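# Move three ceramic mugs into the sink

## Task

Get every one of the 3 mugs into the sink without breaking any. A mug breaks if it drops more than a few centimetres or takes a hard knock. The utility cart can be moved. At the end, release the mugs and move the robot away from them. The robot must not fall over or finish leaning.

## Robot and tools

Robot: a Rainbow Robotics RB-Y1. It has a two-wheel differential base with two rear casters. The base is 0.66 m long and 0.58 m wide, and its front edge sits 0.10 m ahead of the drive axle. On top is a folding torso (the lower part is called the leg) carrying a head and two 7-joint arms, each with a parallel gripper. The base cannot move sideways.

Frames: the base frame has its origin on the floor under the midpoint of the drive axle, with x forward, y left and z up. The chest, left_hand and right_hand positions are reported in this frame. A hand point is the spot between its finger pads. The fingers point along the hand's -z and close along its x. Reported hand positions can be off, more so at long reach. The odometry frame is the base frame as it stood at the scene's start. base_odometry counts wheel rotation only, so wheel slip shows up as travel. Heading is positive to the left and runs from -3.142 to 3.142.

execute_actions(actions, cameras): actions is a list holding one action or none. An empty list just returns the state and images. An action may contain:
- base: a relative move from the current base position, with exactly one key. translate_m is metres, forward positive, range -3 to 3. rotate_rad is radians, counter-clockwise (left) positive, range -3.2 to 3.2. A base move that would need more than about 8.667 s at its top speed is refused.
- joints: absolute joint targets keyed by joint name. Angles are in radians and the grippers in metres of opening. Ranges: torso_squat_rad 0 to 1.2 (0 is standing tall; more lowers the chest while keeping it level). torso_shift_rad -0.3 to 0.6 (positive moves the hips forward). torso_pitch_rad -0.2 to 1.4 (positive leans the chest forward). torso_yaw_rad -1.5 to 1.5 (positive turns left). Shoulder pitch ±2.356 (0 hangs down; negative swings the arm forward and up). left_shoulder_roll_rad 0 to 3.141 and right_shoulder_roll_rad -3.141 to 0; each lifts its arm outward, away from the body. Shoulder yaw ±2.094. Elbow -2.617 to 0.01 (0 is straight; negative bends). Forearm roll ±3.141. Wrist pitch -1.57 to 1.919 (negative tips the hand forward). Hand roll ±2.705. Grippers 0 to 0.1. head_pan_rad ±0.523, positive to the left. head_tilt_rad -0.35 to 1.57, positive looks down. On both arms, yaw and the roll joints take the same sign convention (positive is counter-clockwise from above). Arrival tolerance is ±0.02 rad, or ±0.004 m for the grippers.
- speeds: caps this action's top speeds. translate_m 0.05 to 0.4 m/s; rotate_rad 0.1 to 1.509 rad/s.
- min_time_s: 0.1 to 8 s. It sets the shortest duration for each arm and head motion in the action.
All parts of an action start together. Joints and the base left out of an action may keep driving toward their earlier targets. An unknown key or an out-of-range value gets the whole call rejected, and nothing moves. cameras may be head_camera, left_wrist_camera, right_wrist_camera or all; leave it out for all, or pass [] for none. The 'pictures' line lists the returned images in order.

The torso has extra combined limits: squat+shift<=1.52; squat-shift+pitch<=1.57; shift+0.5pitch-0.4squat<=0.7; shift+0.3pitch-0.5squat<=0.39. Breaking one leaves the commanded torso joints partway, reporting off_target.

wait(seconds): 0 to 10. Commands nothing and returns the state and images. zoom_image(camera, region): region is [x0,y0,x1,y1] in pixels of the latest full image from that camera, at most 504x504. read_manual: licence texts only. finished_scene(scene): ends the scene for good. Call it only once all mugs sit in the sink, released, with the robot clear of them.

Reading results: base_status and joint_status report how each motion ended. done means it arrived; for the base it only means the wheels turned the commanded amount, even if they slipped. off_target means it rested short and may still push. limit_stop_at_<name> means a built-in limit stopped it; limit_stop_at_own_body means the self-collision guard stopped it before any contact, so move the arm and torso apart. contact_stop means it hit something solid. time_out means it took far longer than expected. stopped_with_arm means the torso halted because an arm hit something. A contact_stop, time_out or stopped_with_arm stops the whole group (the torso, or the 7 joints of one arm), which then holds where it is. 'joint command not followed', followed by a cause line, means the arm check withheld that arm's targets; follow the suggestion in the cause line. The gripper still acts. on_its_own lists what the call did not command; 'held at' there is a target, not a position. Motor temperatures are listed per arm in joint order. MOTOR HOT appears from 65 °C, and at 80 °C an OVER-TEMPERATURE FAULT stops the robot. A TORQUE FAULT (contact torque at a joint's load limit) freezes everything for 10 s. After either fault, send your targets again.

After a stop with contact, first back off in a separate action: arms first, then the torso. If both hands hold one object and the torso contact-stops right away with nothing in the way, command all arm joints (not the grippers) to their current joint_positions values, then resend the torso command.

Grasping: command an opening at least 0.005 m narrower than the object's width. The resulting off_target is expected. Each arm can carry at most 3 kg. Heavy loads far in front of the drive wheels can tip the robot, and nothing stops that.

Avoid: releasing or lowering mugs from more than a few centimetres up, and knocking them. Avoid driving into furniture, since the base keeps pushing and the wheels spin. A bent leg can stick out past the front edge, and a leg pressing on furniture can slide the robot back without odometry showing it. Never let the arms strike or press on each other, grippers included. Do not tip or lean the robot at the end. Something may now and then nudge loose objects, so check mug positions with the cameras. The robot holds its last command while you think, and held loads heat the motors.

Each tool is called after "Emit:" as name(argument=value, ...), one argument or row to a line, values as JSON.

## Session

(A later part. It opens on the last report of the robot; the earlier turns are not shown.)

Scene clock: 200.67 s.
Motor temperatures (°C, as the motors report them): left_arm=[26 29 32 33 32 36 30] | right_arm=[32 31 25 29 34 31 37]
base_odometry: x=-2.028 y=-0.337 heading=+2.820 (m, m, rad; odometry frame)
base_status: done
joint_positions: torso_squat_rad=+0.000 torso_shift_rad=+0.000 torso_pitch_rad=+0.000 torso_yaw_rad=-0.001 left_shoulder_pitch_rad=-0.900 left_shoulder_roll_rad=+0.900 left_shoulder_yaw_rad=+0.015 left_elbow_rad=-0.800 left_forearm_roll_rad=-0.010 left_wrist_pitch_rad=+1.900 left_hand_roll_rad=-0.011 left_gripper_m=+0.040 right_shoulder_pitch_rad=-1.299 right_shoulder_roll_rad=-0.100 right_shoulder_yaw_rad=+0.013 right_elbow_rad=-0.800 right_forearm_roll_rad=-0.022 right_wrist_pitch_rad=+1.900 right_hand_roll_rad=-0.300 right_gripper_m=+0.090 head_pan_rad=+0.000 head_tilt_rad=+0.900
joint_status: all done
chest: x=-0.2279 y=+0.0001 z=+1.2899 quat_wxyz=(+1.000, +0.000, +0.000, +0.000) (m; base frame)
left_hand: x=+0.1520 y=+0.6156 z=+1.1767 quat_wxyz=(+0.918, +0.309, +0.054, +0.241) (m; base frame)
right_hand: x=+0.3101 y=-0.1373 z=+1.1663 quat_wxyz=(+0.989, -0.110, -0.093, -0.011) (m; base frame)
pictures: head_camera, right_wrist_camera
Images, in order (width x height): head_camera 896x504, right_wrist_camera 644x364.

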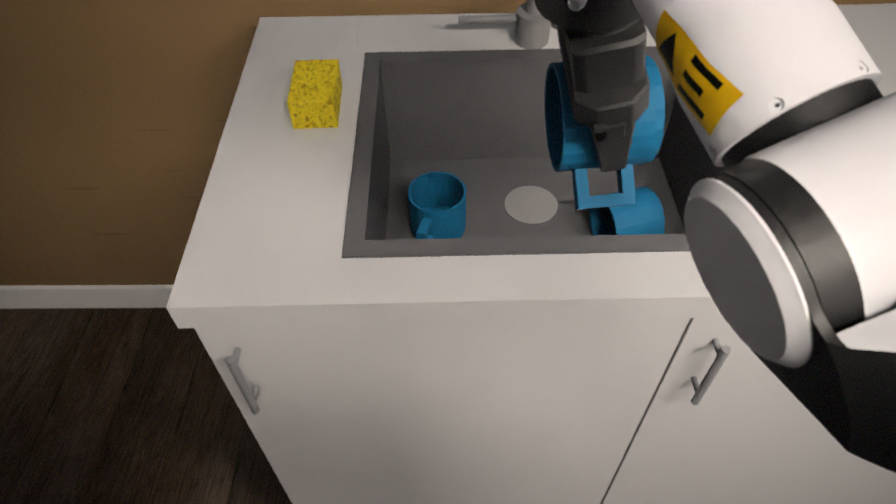

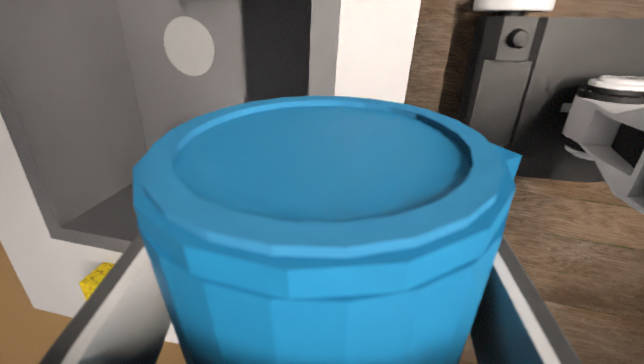

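Emit:
execute_actions(
  actions=[
    {"base":{"translate_m":0.07},"joints":{"torso_shift_rad":0.2,"torso_pitch_rad":0.5,"right_shoulder_pitch_rad":-1.15,"right_elbow_rad":-1.5,"right_wrist_pitch_rad":1.9,"right_shoulder_roll_rad":-0.13,"left_shoulder_pitch_rad":-1.4,"head_tilt_rad":0.6},"min_time_s":2.5},
  ],
  cameras=["head_camera","right_wrist_camera"],
)

Scene clock: 209.07 s.
Motor temperatures (°C, as the motors report them): left_arm=[26 29 32 33 32 36 30] | right_arm=[32 31 25 29 34 31 37]
base_odometry: x=-2.094 y=-0.315 heading=+2.820 (m, m, rad; odometry frame)
base_status: done
joint_positions: torso_squat_rad=+0.001 torso_shift_rad=+0.199 torso_pitch_rad=+0.498 torso_yaw_rad=+0.000 left_shoulder_pitch_rad=-1.400 left_shoulder_roll_rad=+0.900 left_shoulder_yaw_rad=+0.015 left_elbow_rad=-0.800 left_forearm_roll_rad=-0.010 left_wrist_pitch_rad=+1.900 left_hand_roll_rad=-0.011 left_gripper_m=+0.040 right_shoulder_pitch_rad=-1.156 right_shoulder_roll_rad=-0.123 right_shoulder_yaw_rad=+0.017 right_elbow_rad=-1.502 right_forearm_roll_rad=-0.022 right_wrist_pitch_rad=+1.900 right_hand_roll_rad=-0.300 right_gripper_m=+0.090 head_pan_rad=+0.000 head_tilt_rad=+0.600
joint_status: all done
chest: x=+0.0580 y=+0.0014 z=+1.2386 quat_wxyz=(+0.969, -0.001, +0.246, +0.000) (m; base frame)
left_hand: x=+0.5288 y=+0.5417 z=+1.0887 quat_wxyz=(+0.941, +0.295, +0.046, +0.161) (m; base frame)
right_hand: x=+0.5496 y=-0.1094 z=+0.9791 quat_wxyz=(+0.993, -0.023, -0.113, +0.021) (m; base frame)
pictures: head_camera, right_wrist_camera
Images, in order (width x height): head_camera 896x504, right_wrist_camera 644x364.

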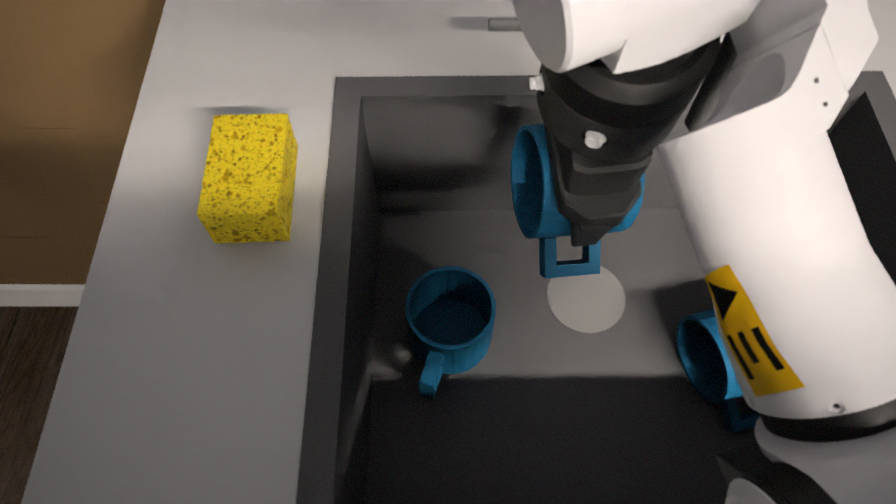

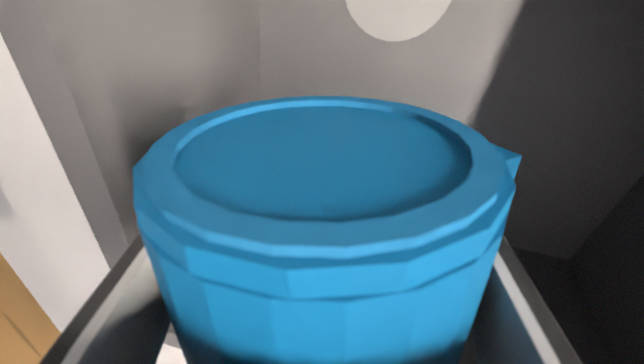

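Emit:
execute_actions(
  actions=[
    {"joints":{"right_shoulder_pitch_rad":-0.97,"right_elbow_rad":-1.12,"right_wrist_pitch_rad":1.6,"right_shoulder_roll_rad":-0.1},"min_time_s":2.5},
  ],
  cameras=["head_camera","right_wrist_camera"],
)

Scene clock: 212.00 s.
Motor temperatures (°C, as the motors report them): left_arm=[26 29 32 33 32 36 30] | right_arm=[32 31 25 29 34 31 37]
base_odometry: x=-2.094 y=-0.315 heading=+2.820 (m, m, rad; odometry frame)
base_status: not commanded
joint_positions: torso_squat_rad=+0.001 torso_shift_rad=+0.199 torso_pitch_rad=+0.498 torso_yaw_rad=+0.000 left_shoulder_pitch_rad=-1.400 left_shoulder_roll_rad=+0.900 left_shoulder_yaw_rad=+0.015 left_elbow_rad=-0.800 left_forearm_roll_rad=-0.010 left_wrist_pitch_rad=+1.900 left_hand_roll_rad=-0.011 left_gripper_m=+0.040 right_shoulder_pitch_rad=-1.157 right_shoulder_roll_rad=-0.116 right_shoulder_yaw_rad=+0.022 right_elbow_rad=-1.500 right_forearm_roll_rad=-0.021 right_wrist_pitch_rad=+1.888 right_hand_roll_rad=-0.300 right_gripper_m=+0.090 head_pan_rad=+0.000 head_tilt_rad=+0.600
joint_status: right_shoulder_pitch_rad contact_stop (moved -0.001 of +0.186); right_elbow_rad contact_stop_at_right_shoulder_pitch_rad (moved +0.002 of +0.382); right_wrist_pitch_rad contact_stop_at_right_shoulder_pitch_rad (moved -0.012 of -0.300); the others done
on_its_own: right_shoulder_pitch_rad is held at -1.155, not at your -0.970, since a contact_stop; right_elbow_rad is held at -1.499, not at your -1.120, since a contact_stop; right_wrist_pitch_rad is held at +1.888, not at your +1.600, since a contact_stop
chest: x=+0.0584 y=+0.0007 z=+1.2385 quat_wxyz=(+0.969, -0.001, +0.247, +0.000) (m; base frame)
left_hand: x=+0.5294 y=+0.5409 z=+1.0888 quat_wxyz=(+0.941, +0.296, +0.046, +0.160) (m; base frame)
right_hand: x=+0.5508 y=-0.1046 z=+0.9784 quat_wxyz=(+0.993, -0.019, -0.117, +0.025) (m; base frame)
pictures: head_camera, right_wrist_camera
Images, in order (width x height): head_camera 896x504, right_wrist_camera 644x364.

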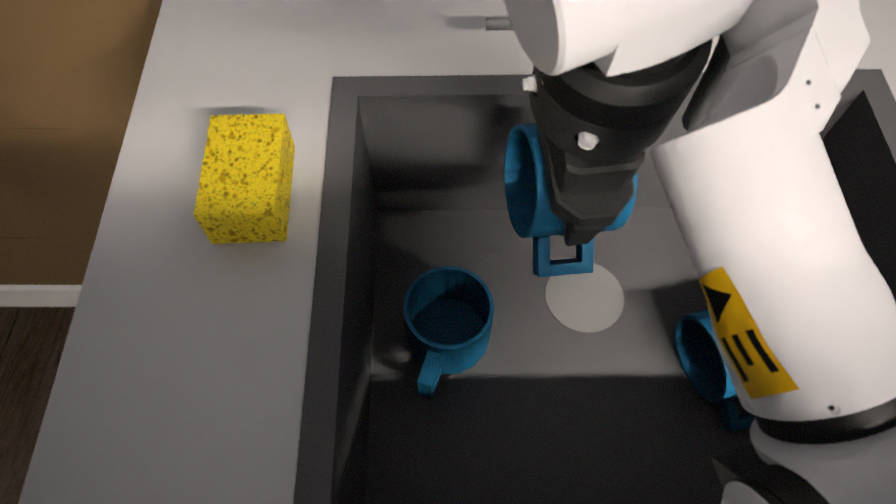

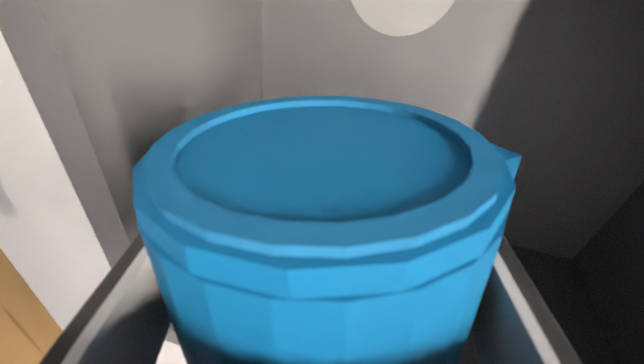

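Emit:
execute_actions(
  actions=[
    {"base":{"translate_m":-0.1},"speeds":{"translate_m":0.1}},
  ],
  cameras=[],
)

Emit:
execute_actions(
  actions=[
    {"joints":{"right_shoulder_pitch_rad":-1.05,"right_elbow_rad":-1.15,"right_wrist_pitch_rad":1.7,"right_shoulder_roll_rad":-0.1},"min_time_s":2.5},
  ],
  cameras=["head_camera","right_wrist_camera"],
)

Scene clock: 217.73 s.
Motor temperatures (°C, as the motors report them): left_arm=[26 29 32 33 32 36 30] | right_arm=[31 32 25 29 34 31 37]
base_odometry: x=-2.000 y=-0.346 heading=+2.819 (m, m, rad; odometry frame)
base_status: done
joint_positions: torso_squat_rad=+0.000 torso_shift_rad=+0.200 torso_pitch_rad=+0.500 torso_yaw_rad=-0.001 left_shoulder_pitch_rad=-1.400 left_shoulder_roll_rad=+0.900 left_shoulder_yaw_rad=+0.015 left_elbow_rad=-0.800 left_forearm_roll_rad=-0.010 left_wrist_pitch_rad=+1.900 left_hand_roll_rad=-0.011 left_gripper_m=+0.040 right_shoulder_pitch_rad=-1.154 right_shoulder_roll_rad=-0.118 right_shoulder_yaw_rad=+0.020 right_elbow_rad=-1.499 right_forearm_roll_rad=-0.022 right_wrist_pitch_rad=+1.888 right_hand_roll_rad=-0.300 right_gripper_m=+0.090 head_pan_rad=+0.000 head_tilt_rad=+0.600
joint_status: not commanded
on_its_own: right_shoulder_pitch_rad is held at -1.155, not at your -0.970, since a contact_stop; right_elbow_rad is held at -1.499, not at your -1.120, since a contact_stop; right_wrist_pitch_rad is held at +1.888, not at your +1.600, since a contact_stop
chest: x=+0.0594 y=+0.0000 z=+1.2381 quat_wxyz=(+0.969, +0.000, +0.247, +0.000) (m; base frame)
left_hand: x=+0.5305 y=+0.5400 z=+1.0882 quat_wxyz=(+0.940, +0.296, +0.047, +0.160) (m; base frame)
right_hand: x=+0.5509 y=-0.1077 z=+0.9756 quat_wxyz=(+0.993, -0.019, -0.115, +0.023) (m; base frame)
pictures: none
No camera images: the call's "cameras" was empty. Leave "cameras" out to get every camera's image.

Scene clock: 220.53 s.
Motor temperatures (°C, as the motors report them): left_arm=[26 29 32 33 32 36 30] | right_arm=[31 31 25 29 34 31 37]
base_odometry: x=-2.000 y=-0.346 heading=+2.819 (m, m, rad; odometry frame)
base_status: not commanded
joint_positions: torso_squat_rad=+0.000 torso_shift_rad=+0.200 torso_pitch_rad=+0.500 torso_yaw_rad=-0.001 left_shoulder_pitch_rad=-1.400 left_shoulder_roll_rad=+0.900 left_shoulder_yaw_rad=+0.015 left_elbow_rad=-0.800 left_forearm_roll_rad=-0.010 left_wrist_pitch_rad=+1.900 left_hand_roll_rad=-0.011 left_gripper_m=+0.040 right_shoulder_pitch_rad=-1.050 right_shoulder_roll_rad=-0.100 right_shoulder_yaw_rad=+0.020 right_elbow_rad=-1.150 right_forearm_roll_rad=-0.022 right_wrist_pitch_rad=+1.700 right_hand_roll_rad=-0.300 right_gripper_m=+0.090 head_pan_rad=+0.000 head_tilt_rad=+0.600
joint_status: all done
chest: x=+0.0594 y=+0.0000 z=+1.2381 quat_wxyz=(+0.969, +0.000, +0.247, +0.000) (m; base frame)
left_hand: x=+0.5305 y=+0.5400 z=+1.0882 quat_wxyz=(+0.940, +0.296, +0.047, +0.160) (m; base frame)
right_hand: x=+0.4949 y=-0.1341 z=+0.8409 quat_wxyz=(+0.999, -0.044, +0.014, +0.006) (m; base frame)
pictures: head_camera, right_wrist_camera
Images, in order (width x height): head_camera 896x504, right_wrist_camera 644x364.

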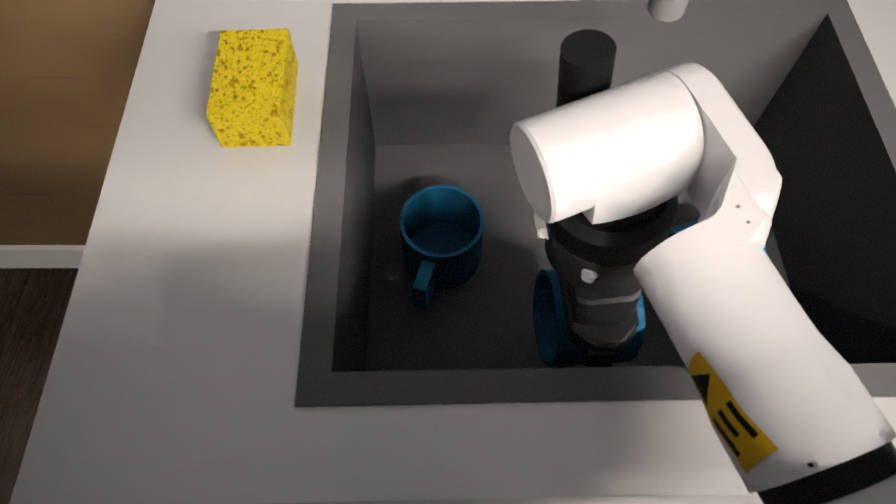

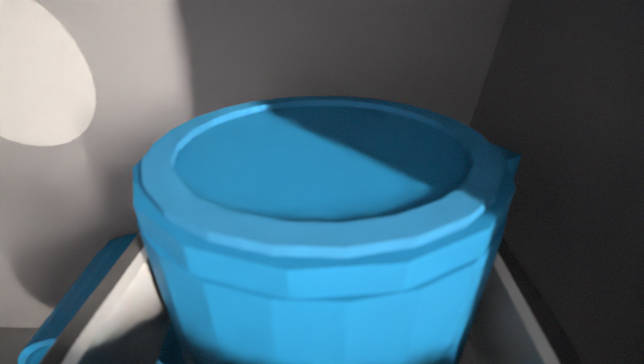

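Emit:
execute_actions(
  actions=[
    {"base":{"translate_m":0.05},"speeds":{"translate_m":0.1},"joints":{"right_shoulder_pitch_rad":-0.97,"right_elbow_rad":-1.08,"right_wrist_pitch_rad":1.55},"min_time_s":2.5},
  ],
  cameras=["head_camera","right_wrist_camera"],
)

Scene clock: 225.40 s.
Motor temperatures (°C, as the motors report them): left_arm=[26 29 32 33 32 36 30] | right_arm=[31 31 25 29 34 31 37]
base_odometry: x=-2.047 y=-0.331 heading=+2.820 (m, m, rad; odometry frame)
base_status: done
joint_positions: torso_squat_rad=+0.000 torso_shift_rad=+0.200 torso_pitch_rad=+0.500 torso_yaw_rad=-0.001 left_shoulder_pitch_rad=-1.400 left_shoulder_roll_rad=+0.900 left_shoulder_yaw_rad=+0.015 left_elbow_rad=-0.800 left_forearm_roll_rad=-0.010 left_wrist_pitch_rad=+1.900 left_hand_roll_rad=-0.011 left_gripper_m=+0.040 right_shoulder_pitch_rad=-0.970 right_shoulder_roll_rad=-0.100 right_shoulder_yaw_rad=+0.020 right_elbow_rad=-1.080 right_forearm_roll_rad=-0.022 right_wrist_pitch_rad=+1.550 right_hand_roll_rad=-0.300 right_gripper_m=+0.090 head_pan_rad=+0.000 head_tilt_rad=+0.600
joint_status: all done
chest: x=+0.0596 y=+0.0000 z=+1.2380 quat_wxyz=(+0.969, +0.000, +0.248, +0.000) (m; base frame)
left_hand: x=+0.5307 y=+0.5400 z=+1.0879 quat_wxyz=(+0.940, +0.296, +0.047, +0.160) (m; base frame)
right_hand: x=+0.4760 y=-0.1465 z=+0.7917 quat_wxyz=(+0.999, -0.039, +0.014, -0.003) (m; base frame)
pictures: head_camera, right_wrist_camera
Images, in order (width x height): head_camera 896x504, right_wrist_camera 644x364.

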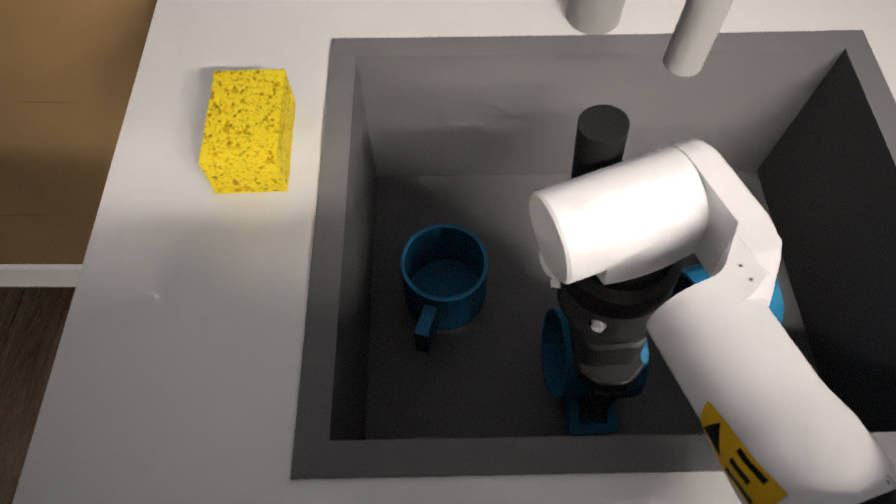

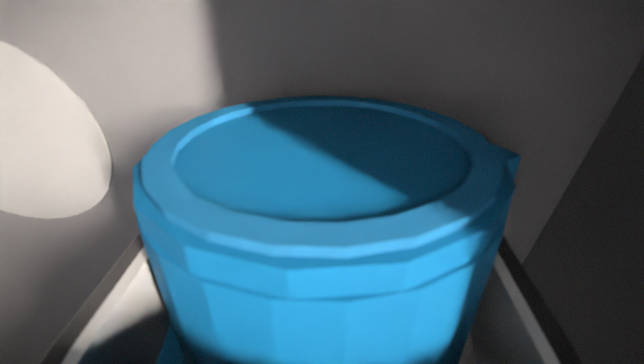

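Emit:
execute_actions(
  actions=[
    {"joints":{"right_gripper_m":0.1}},
  ],
  cameras=[],
)

Emit:
execute_actions(
  actions=[
    {"joints":{"right_shoulder_pitch_rad":-1.0,"right_elbow_rad":-1.55,"right_wrist_pitch_rad":1.9},"min_time_s":1.5},
  ],
  cameras=[],
)

Emit:
execute_actions(
  actions=[
    {"joints":{"torso_shift_rad":0,"torso_pitch_rad":0,"head_tilt_rad":0.9,"right_shoulder_roll_rad":-0.6}},
  ],
  cameras=[],
)

Emit:
execute_actions(
  actions=[
    {"base":{"translate_m":-0.25}},
  ],
  cameras=["head_camera"],
)

Scene clock: 232.03 s.
Motor temperatures (°C, as the motors report them): left_arm=[26 29 32 33 32 36 30] | right_arm=[31 31 25 29 34 31 37]
base_odometry: x=-2.047 y=-0.331 heading=+2.820 (m, m, rad; odometry frame)
base_status: not commanded
joint_positions: torso_squat_rad=+0.000 torso_shift_rad=+0.200 torso_pitch_rad=+0.500 torso_yaw_rad=-0.001 left_shoulder_pitch_rad=-1.400 left_shoulder_roll_rad=+0.900 left_shoulder_yaw_rad=+0.015 left_elbow_rad=-0.800 left_forearm_roll_rad=-0.010 left_wrist_pitch_rad=+1.900 left_hand_roll_rad=-0.011 left_gripper_m=+0.040 right_shoulder_pitch_rad=-0.970 right_shoulder_roll_rad=-0.100 right_shoulder_yaw_rad=+0.020 right_elbow_rad=-1.080 right_forearm_roll_rad=-0.022 right_wrist_pitch_rad=+1.550 right_hand_roll_rad=-0.300 right_gripper_m=+0.100 head_pan_rad=+0.000 head_tilt_rad=+0.600
joint_status: all done
chest: x=+0.0596 y=+0.0000 z=+1.2380 quat_wxyz=(+0.969, +0.000, +0.248, +0.000) (m; base frame)
left_hand: x=+0.5306 y=+0.5400 z=+1.0879 quat_wxyz=(+0.940, +0.296, +0.047, +0.160) (m; base frame)
right_hand: x=+0.4759 y=-0.1465 z=+0.7917 quat_wxyz=(+0.999, -0.039, +0.014, -0.003) (m; base frame)
pictures: none
No camera images: the call's "cameras" was empty. Leave "cameras" out to get every camera's image.

Scene clock: 233.83 s.
Motor temperatures (°C, as the motors report them): left_arm=[26 29 32 33 32 36 30] | right_arm=[31 31 25 29 34 31 37]
base_odometry: x=-2.047 y=-0.331 heading=+2.820 (m, m, rad; odometry frame)
base_status: not commanded
joint_positions: torso_squat_rad=+0.000 torso_shift_rad=+0.200 torso_pitch_rad=+0.500 torso_yaw_rad=-0.001 left_shoulder_pitch_rad=-1.400 left_shoulder_roll_rad=+0.900 left_shoulder_yaw_rad=+0.015 left_elbow_rad=-0.800 left_forearm_roll_rad=-0.010 left_wrist_pitch_rad=+1.900 left_hand_roll_rad=-0.011 left_gripper_m=+0.040 right_shoulder_pitch_rad=-0.999 right_shoulder_roll_rad=-0.100 right_shoulder_yaw_rad=+0.020 right_elbow_rad=-1.550 right_forearm_roll_rad=-0.022 right_wrist_pitch_rad=+1.900 right_hand_roll_rad=-0.300 right_gripper_m=+0.100 head_pan_rad=+0.000 head_tilt_rad=+0.600
joint_status: all done
chest: x=+0.0596 y=+0.0000 z=+1.2380 quat_wxyz=(+0.969, +0.000, +0.248, +0.000) (m; base frame)
left_hand: x=+0.5306 y=+0.5400 z=+1.0880 quat_wxyz=(+0.940, +0.296, +0.047, +0.160) (m; base frame)
right_hand: x=+0.5042 y=-0.1249 z=+0.9230 quat_wxyz=(+0.998, -0.019, -0.057, +0.008) (m; base frame)
pictures: none
No camera images: the call's "cameras" was empty. Leave "cameras" out to get every camera's image.

Scene clock: 234.90 s.
Motor temperatures (°C, as the motors report them): left_arm=[26 29 32 33 32 36 30] | right_arm=[31 31 25 29 34 31 37]
base_odometry: x=-2.047 y=-0.331 heading=+2.820 (m, m, rad; odometry frame)
base_status: not commanded
joint_positions: torso_squat_rad=+0.000 torso_shift_rad=+0.190 torso_pitch_rad=+0.476 torso_yaw_rad=+0.000 left_shoulder_pitch_rad=-1.400 left_shoulder_roll_rad=+0.900 left_shoulder_yaw_rad=+0.015 left_elbow_rad=-0.800 left_forearm_roll_rad=-0.010 left_wrist_pitch_rad=+1.900 left_hand_roll_rad=-0.011 left_gripper_m=+0.040 right_shoulder_pitch_rad=-0.997 right_shoulder_roll_rad=-0.231 right_shoulder_yaw_rad=+0.029 right_elbow_rad=-1.551 right_forearm_roll_rad=-0.024 right_wrist_pitch_rad=+1.901 right_hand_roll_rad=-0.300 right_gripper_m=+0.100 head_pan_rad=+0.000 head_tilt_rad=+0.900
joint_status: torso_shift_rad contact_stop (moved -0.010 of -0.200); torso_pitch_rad contact_stop (moved -0.025 of -0.500); right_shoulder_roll_rad contact_stop (moved -0.131 of -0.500); the others done
on_its_own: torso_shift_rad is held at +0.190, not at your +0.000, since a contact_stop; torso_pitch_rad is held at +0.476, not at your +0.000, since a contact_stop; right_shoulder_roll_rad is held at -0.233, not at your -0.600, since a contact_stop
chest: x=+0.0460 y=+0.0003 z=+1.2430 quat_wxyz=(+0.972, +0.000, +0.236, +0.000) (m; base frame)
left_hand: x=+0.5202 y=+0.5406 z=+1.1045 quat_wxyz=(+0.941, +0.294, +0.036, +0.164) (m; base frame)
right_hand: x=+0.5145 y=-0.1888 z=+0.9467 quat_wxyz=(+0.993, -0.077, -0.086, -0.014) (m; base frame)
pictures: none
No camera images: the call's "cameras" was empty. Leave "cameras" out to get every camera's image.

not run: a stop came earlier in this reply.

Emit:
execute_actions(
  actions=[
    {"joints":{"right_shoulder_roll_rad":-0.1},"min_time_s":1},
  ],
)

Scene clock: 242.13 s.
Motor temperatures (°C, as the motors report them): left_arm=[26 29 32 33 32 36 30] | right_arm=[31 31 25 29 34 31 37]
base_odometry: x=-2.047 y=-0.331 heading=+2.820 (m, m, rad; odometry frame)
base_status: not commanded
joint_positions: torso_squat_rad=+0.000 torso_shift_rad=+0.190 torso_pitch_rad=+0.476 torso_yaw_rad=+0.000 left_shoulder_pitch_rad=-1.400 left_shoulder_roll_rad=+0.900 left_shoulder_yaw_rad=+0.015 left_elbow_rad=-0.800 left_forearm_roll_rad=-0.010 left_wrist_pitch_rad=+1.900 left_hand_roll_rad=-0.011 left_gripper_m=+0.040 right_shoulder_pitch_rad=-0.997 right_shoulder_roll_rad=-0.100 right_shoulder_yaw_rad=+0.028 right_elbow_rad=-1.550 right_forearm_roll_rad=-0.024 right_wrist_pitch_rad=+1.901 right_hand_roll_rad=-0.300 right_gripper_m=+0.100 head_pan_rad=+0.000 head_tilt_rad=+0.900
joint_status: all done
on_its_own: torso_shift_rad is held at +0.190, not at your +0.000, since a contact_stop; torso_pitch_rad is held at +0.476, not at your +0.000, since a contact_stop
chest: x=+0.0462 y=+0.0001 z=+1.2429 quat_wxyz=(+0.972, +0.000, +0.236, +0.000) (m; base frame)
left_hand: x=+0.5205 y=+0.5403 z=+1.1044 quat_wxyz=(+0.941, +0.295, +0.036, +0.163) (m; base frame)
right_hand: x=+0.4968 y=-0.1230 z=+0.9376 quat_wxyz=(+0.997, -0.020, -0.068, +0.011) (m; base frame)
pictures: head_camera, left_wrist_camera, right_wrist_camera
Images, in order (width x height): head_camera 896x504, left_wrist_camera 644x364, right_wrist_camera 644x364.

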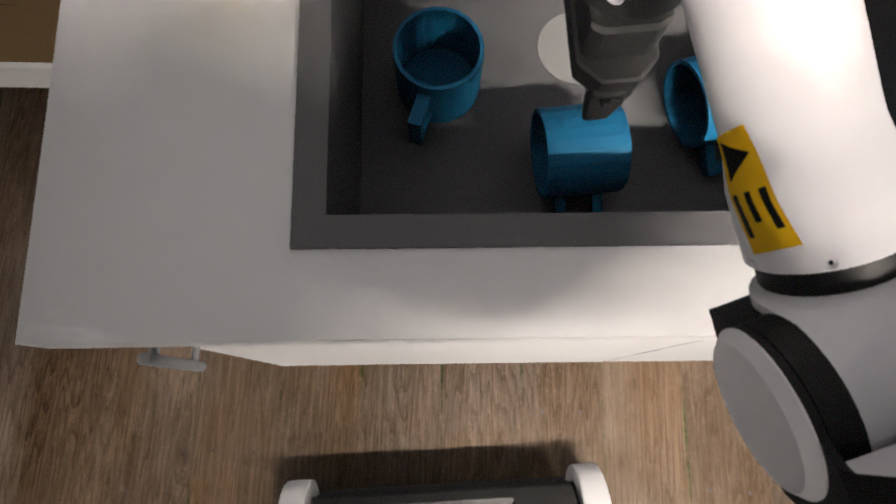

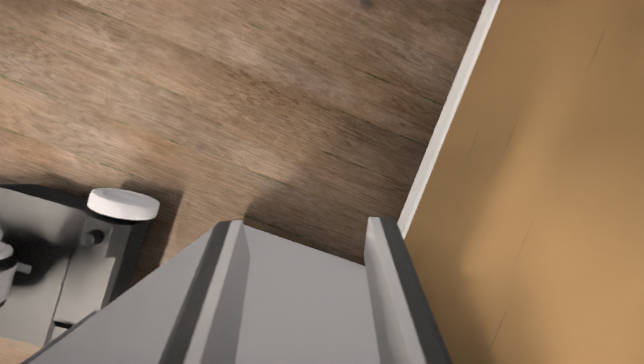

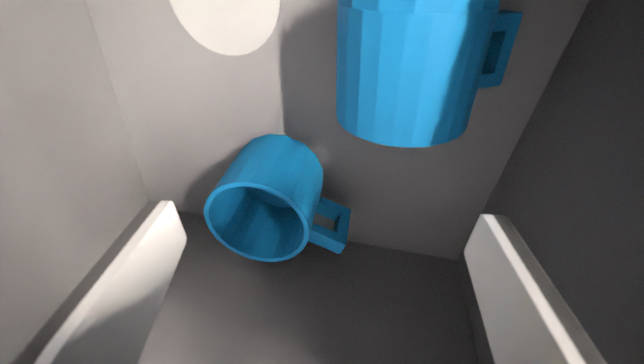

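Emit:
execute_actions(
  actions=[
    {"joints":{"torso_shift_rad":0.05}},
  ],
  cameras=["head_camera"],
)

Emit:
execute_actions(
  actions=[
    {"joints":{"torso_shift_rad":0.0,"torso_pitch_rad":0.0}},
  ],
  cameras=["head_camera"],
)

Emit:
execute_actions(
  actions=[
    {"base":{"translate_m":-0.25}},
  ],
  cameras=["head_camera"],
)

Scene clock: 246.93 s.
Motor temperatures (°C, as the motors report them): left_arm=[26 29 32 33 32 36 30] | right_arm=[31 31 25 29 34 31 37]
base_odometry: x=-2.047 y=-0.331 heading=+2.820 (m, m, rad; odometry frame)
base_status: not commanded
joint_positions: torso_squat_rad=+0.000 torso_shift_rad=+0.051 torso_pitch_rad=+0.477 torso_yaw_rad=+0.000 left_shoulder_pitch_rad=-1.400 left_shoulder_roll_rad=+0.900 left_shoulder_yaw_rad=+0.015 left_elbow_rad=-0.800 left_forearm_roll_rad=-0.010 left_wrist_pitch_rad=+1.900 left_hand_roll_rad=-0.011 left_gripper_m=+0.040 right_shoulder_pitch_rad=-1.003 right_shoulder_roll_rad=-0.103 right_shoulder_yaw_rad=+0.027 right_elbow_rad=-1.552 right_forearm_roll_rad=-0.022 right_wrist_pitch_rad=+1.896 right_hand_roll_rad=-0.300 right_gripper_m=+0.086 head_pan_rad=+0.000 head_tilt_rad=+0.900
joint_status: all done
on_its_own: torso_pitch_rad is held at +0.476, not at your +0.000, since a contact_stop
chest: x=-0.0501 y=+0.0001 z=+1.2544 quat_wxyz=(+0.972, +0.000, +0.236, +0.000) (m; base frame)
left_hand: x=+0.4239 y=+0.5405 z=+1.1153 quat_wxyz=(+0.941, +0.295, +0.037, +0.163) (m; base frame)
right_hand: x=+0.4041 y=-0.1232 z=+0.9518 quat_wxyz=(+0.997, -0.020, -0.074, +0.011) (m; base frame)
pictures: head_camera
Images, in order (width x height): head_camera 896x504.

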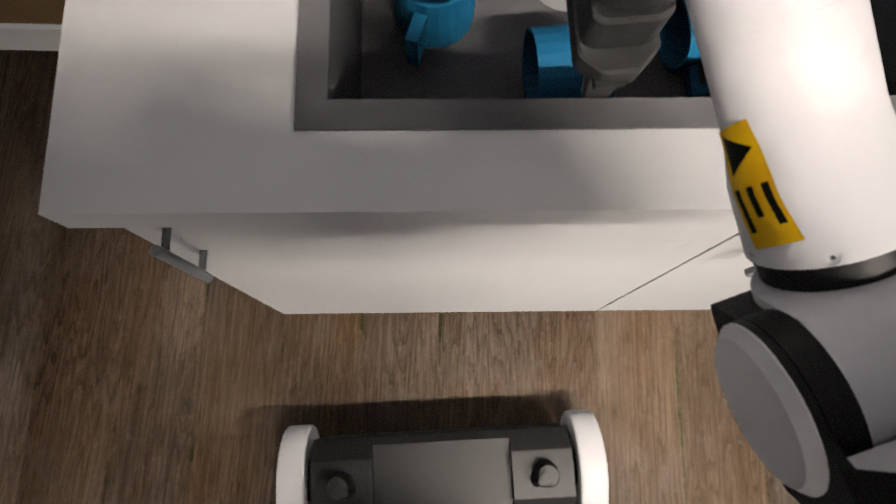

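Scene clock: 249.30 s.
Motor temperatures (°C, as the motors report them): left_arm=[26 29 32 33 32 36 30] | right_arm=[31 31 25 29 34 31 37]
base_odometry: x=-2.047 y=-0.331 heading=+2.820 (m, m, rad; odometry frame)
base_status: not commanded
joint_positions: torso_squat_rad=+0.000 torso_shift_rad=+0.000 torso_pitch_rad=+0.000 torso_yaw_rad=+0.000 left_shoulder_pitch_rad=-1.400 left_shoulder_roll_rad=+0.900 left_shoulder_yaw_rad=+0.015 left_elbow_rad=-0.800 left_forearm_roll_rad=-0.010 left_wrist_pitch_rad=+1.900 left_hand_roll_rad=-0.011 left_gripper_m=+0.040 right_shoulder_pitch_rad=-0.997 right_shoulder_roll_rad=-0.100 right_shoulder_yaw_rad=+0.027 right_elbow_rad=-1.550 right_forearm_roll_rad=-0.024 right_wrist_pitch_rad=+1.901 right_hand_roll_rad=-0.300 right_gripper_m=+0.100 head_pan_rad=+0.000 head_tilt_rad=+0.900
joint_status: all done
chest: x=-0.2281 y=+0.0001 z=+1.2899 quat_wxyz=(+1.000, +0.000, +0.000, +0.000) (m; base frame)
left_hand: x=+0.2569 y=+0.5404 z=+1.3842 quat_wxyz=(+0.923, +0.248, -0.187, +0.228) (m; base frame)
right_hand: x=+0.3125 y=-0.1230 z=+1.2254 quat_wxyz=(+0.953, -0.022, -0.302, +0.006) (m; base frame)
pictures: head_camera
Images, in order (width x height): head_camera 896x504.

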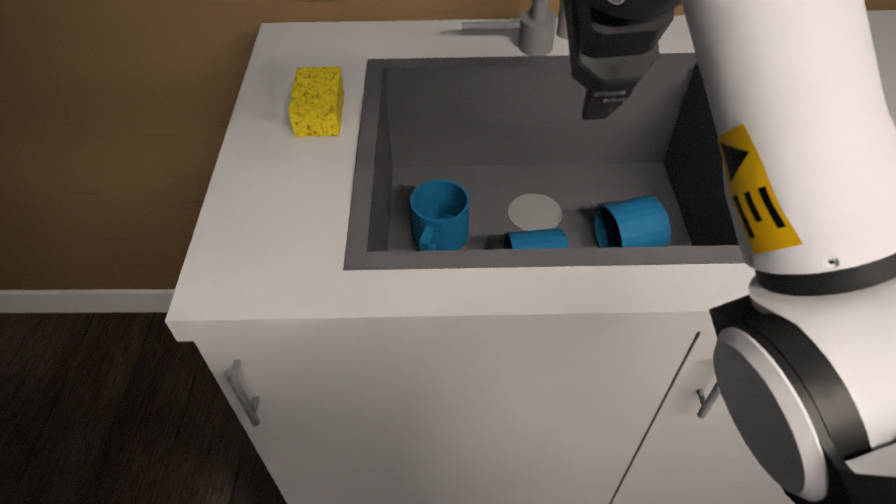

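Scene clock: 251.27 s.
Motor temperatures (°C, as the motors report them): left_arm=[26 29 32 33 32 36 30] | right_arm=[31 31 25 29 34 31 37]
base_odometry: x=-1.810 y=-0.410 heading=+2.821 (m, m, rad; odometry frame)
base_status: done
joint_positions: torso_squat_rad=+0.000 torso_shift_rad=+0.000 torso_pitch_rad=+0.000 torso_yaw_rad=+0.000 left_shoulder_pitch_rad=-1.400 left_shoulder_roll_rad=+0.900 left_shoulder_yaw_rad=+0.015 left_elbow_rad=-0.800 left_forearm_roll_rad=-0.010 left_wrist_pitch_rad=+1.900 left_hand_roll_rad=-0.011 left_gripper_m=+0.040 right_shoulder_pitch_rad=-0.997 right_shoulder_roll_rad=-0.100 right_shoulder_yaw_rad=+0.027 right_elbow_rad=-1.550 right_forearm_roll_rad=-0.024 right_wrist_pitch_rad=+1.901 right_hand_roll_rad=-0.300 right_gripper_m=+0.100 head_pan_rad=+0.000 head_tilt_rad=+0.900
joint_status: not commanded
chest: x=-0.2281 y=+0.0001 z=+1.2899 quat_wxyz=(+1.000, +0.000, +0.000, +0.000) (m; base frame)
left_hand: x=+0.2569 y=+0.5404 z=+1.3842 quat_wxyz=(+0.923, +0.248, -0.187, +0.228) (m; base frame)
right_hand: x=+0.3124 y=-0.1231 z=+1.2252 quat_wxyz=(+0.953, -0.022, -0.301, +0.006) (m; base frame)
pictures: head_camera
Images, in order (width x height): head_camera 896x504.

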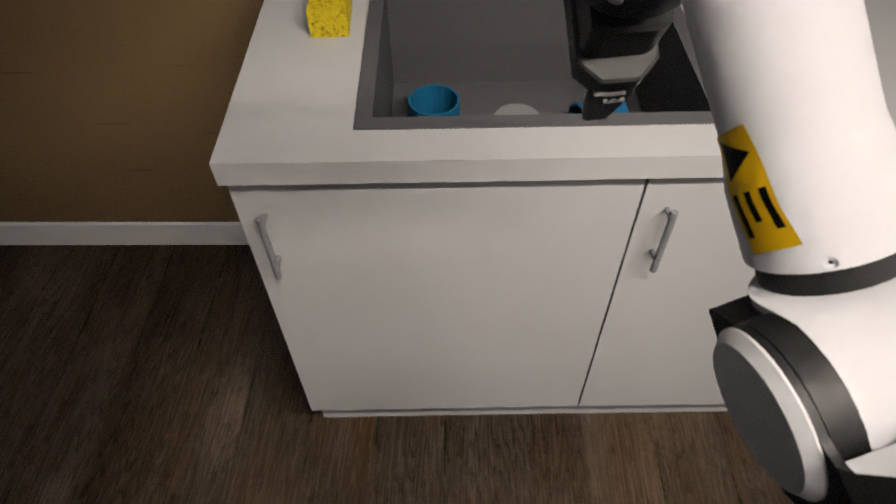

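Emit:
finished_scene(
  scene=2,
)

The scene is finished: the task was done.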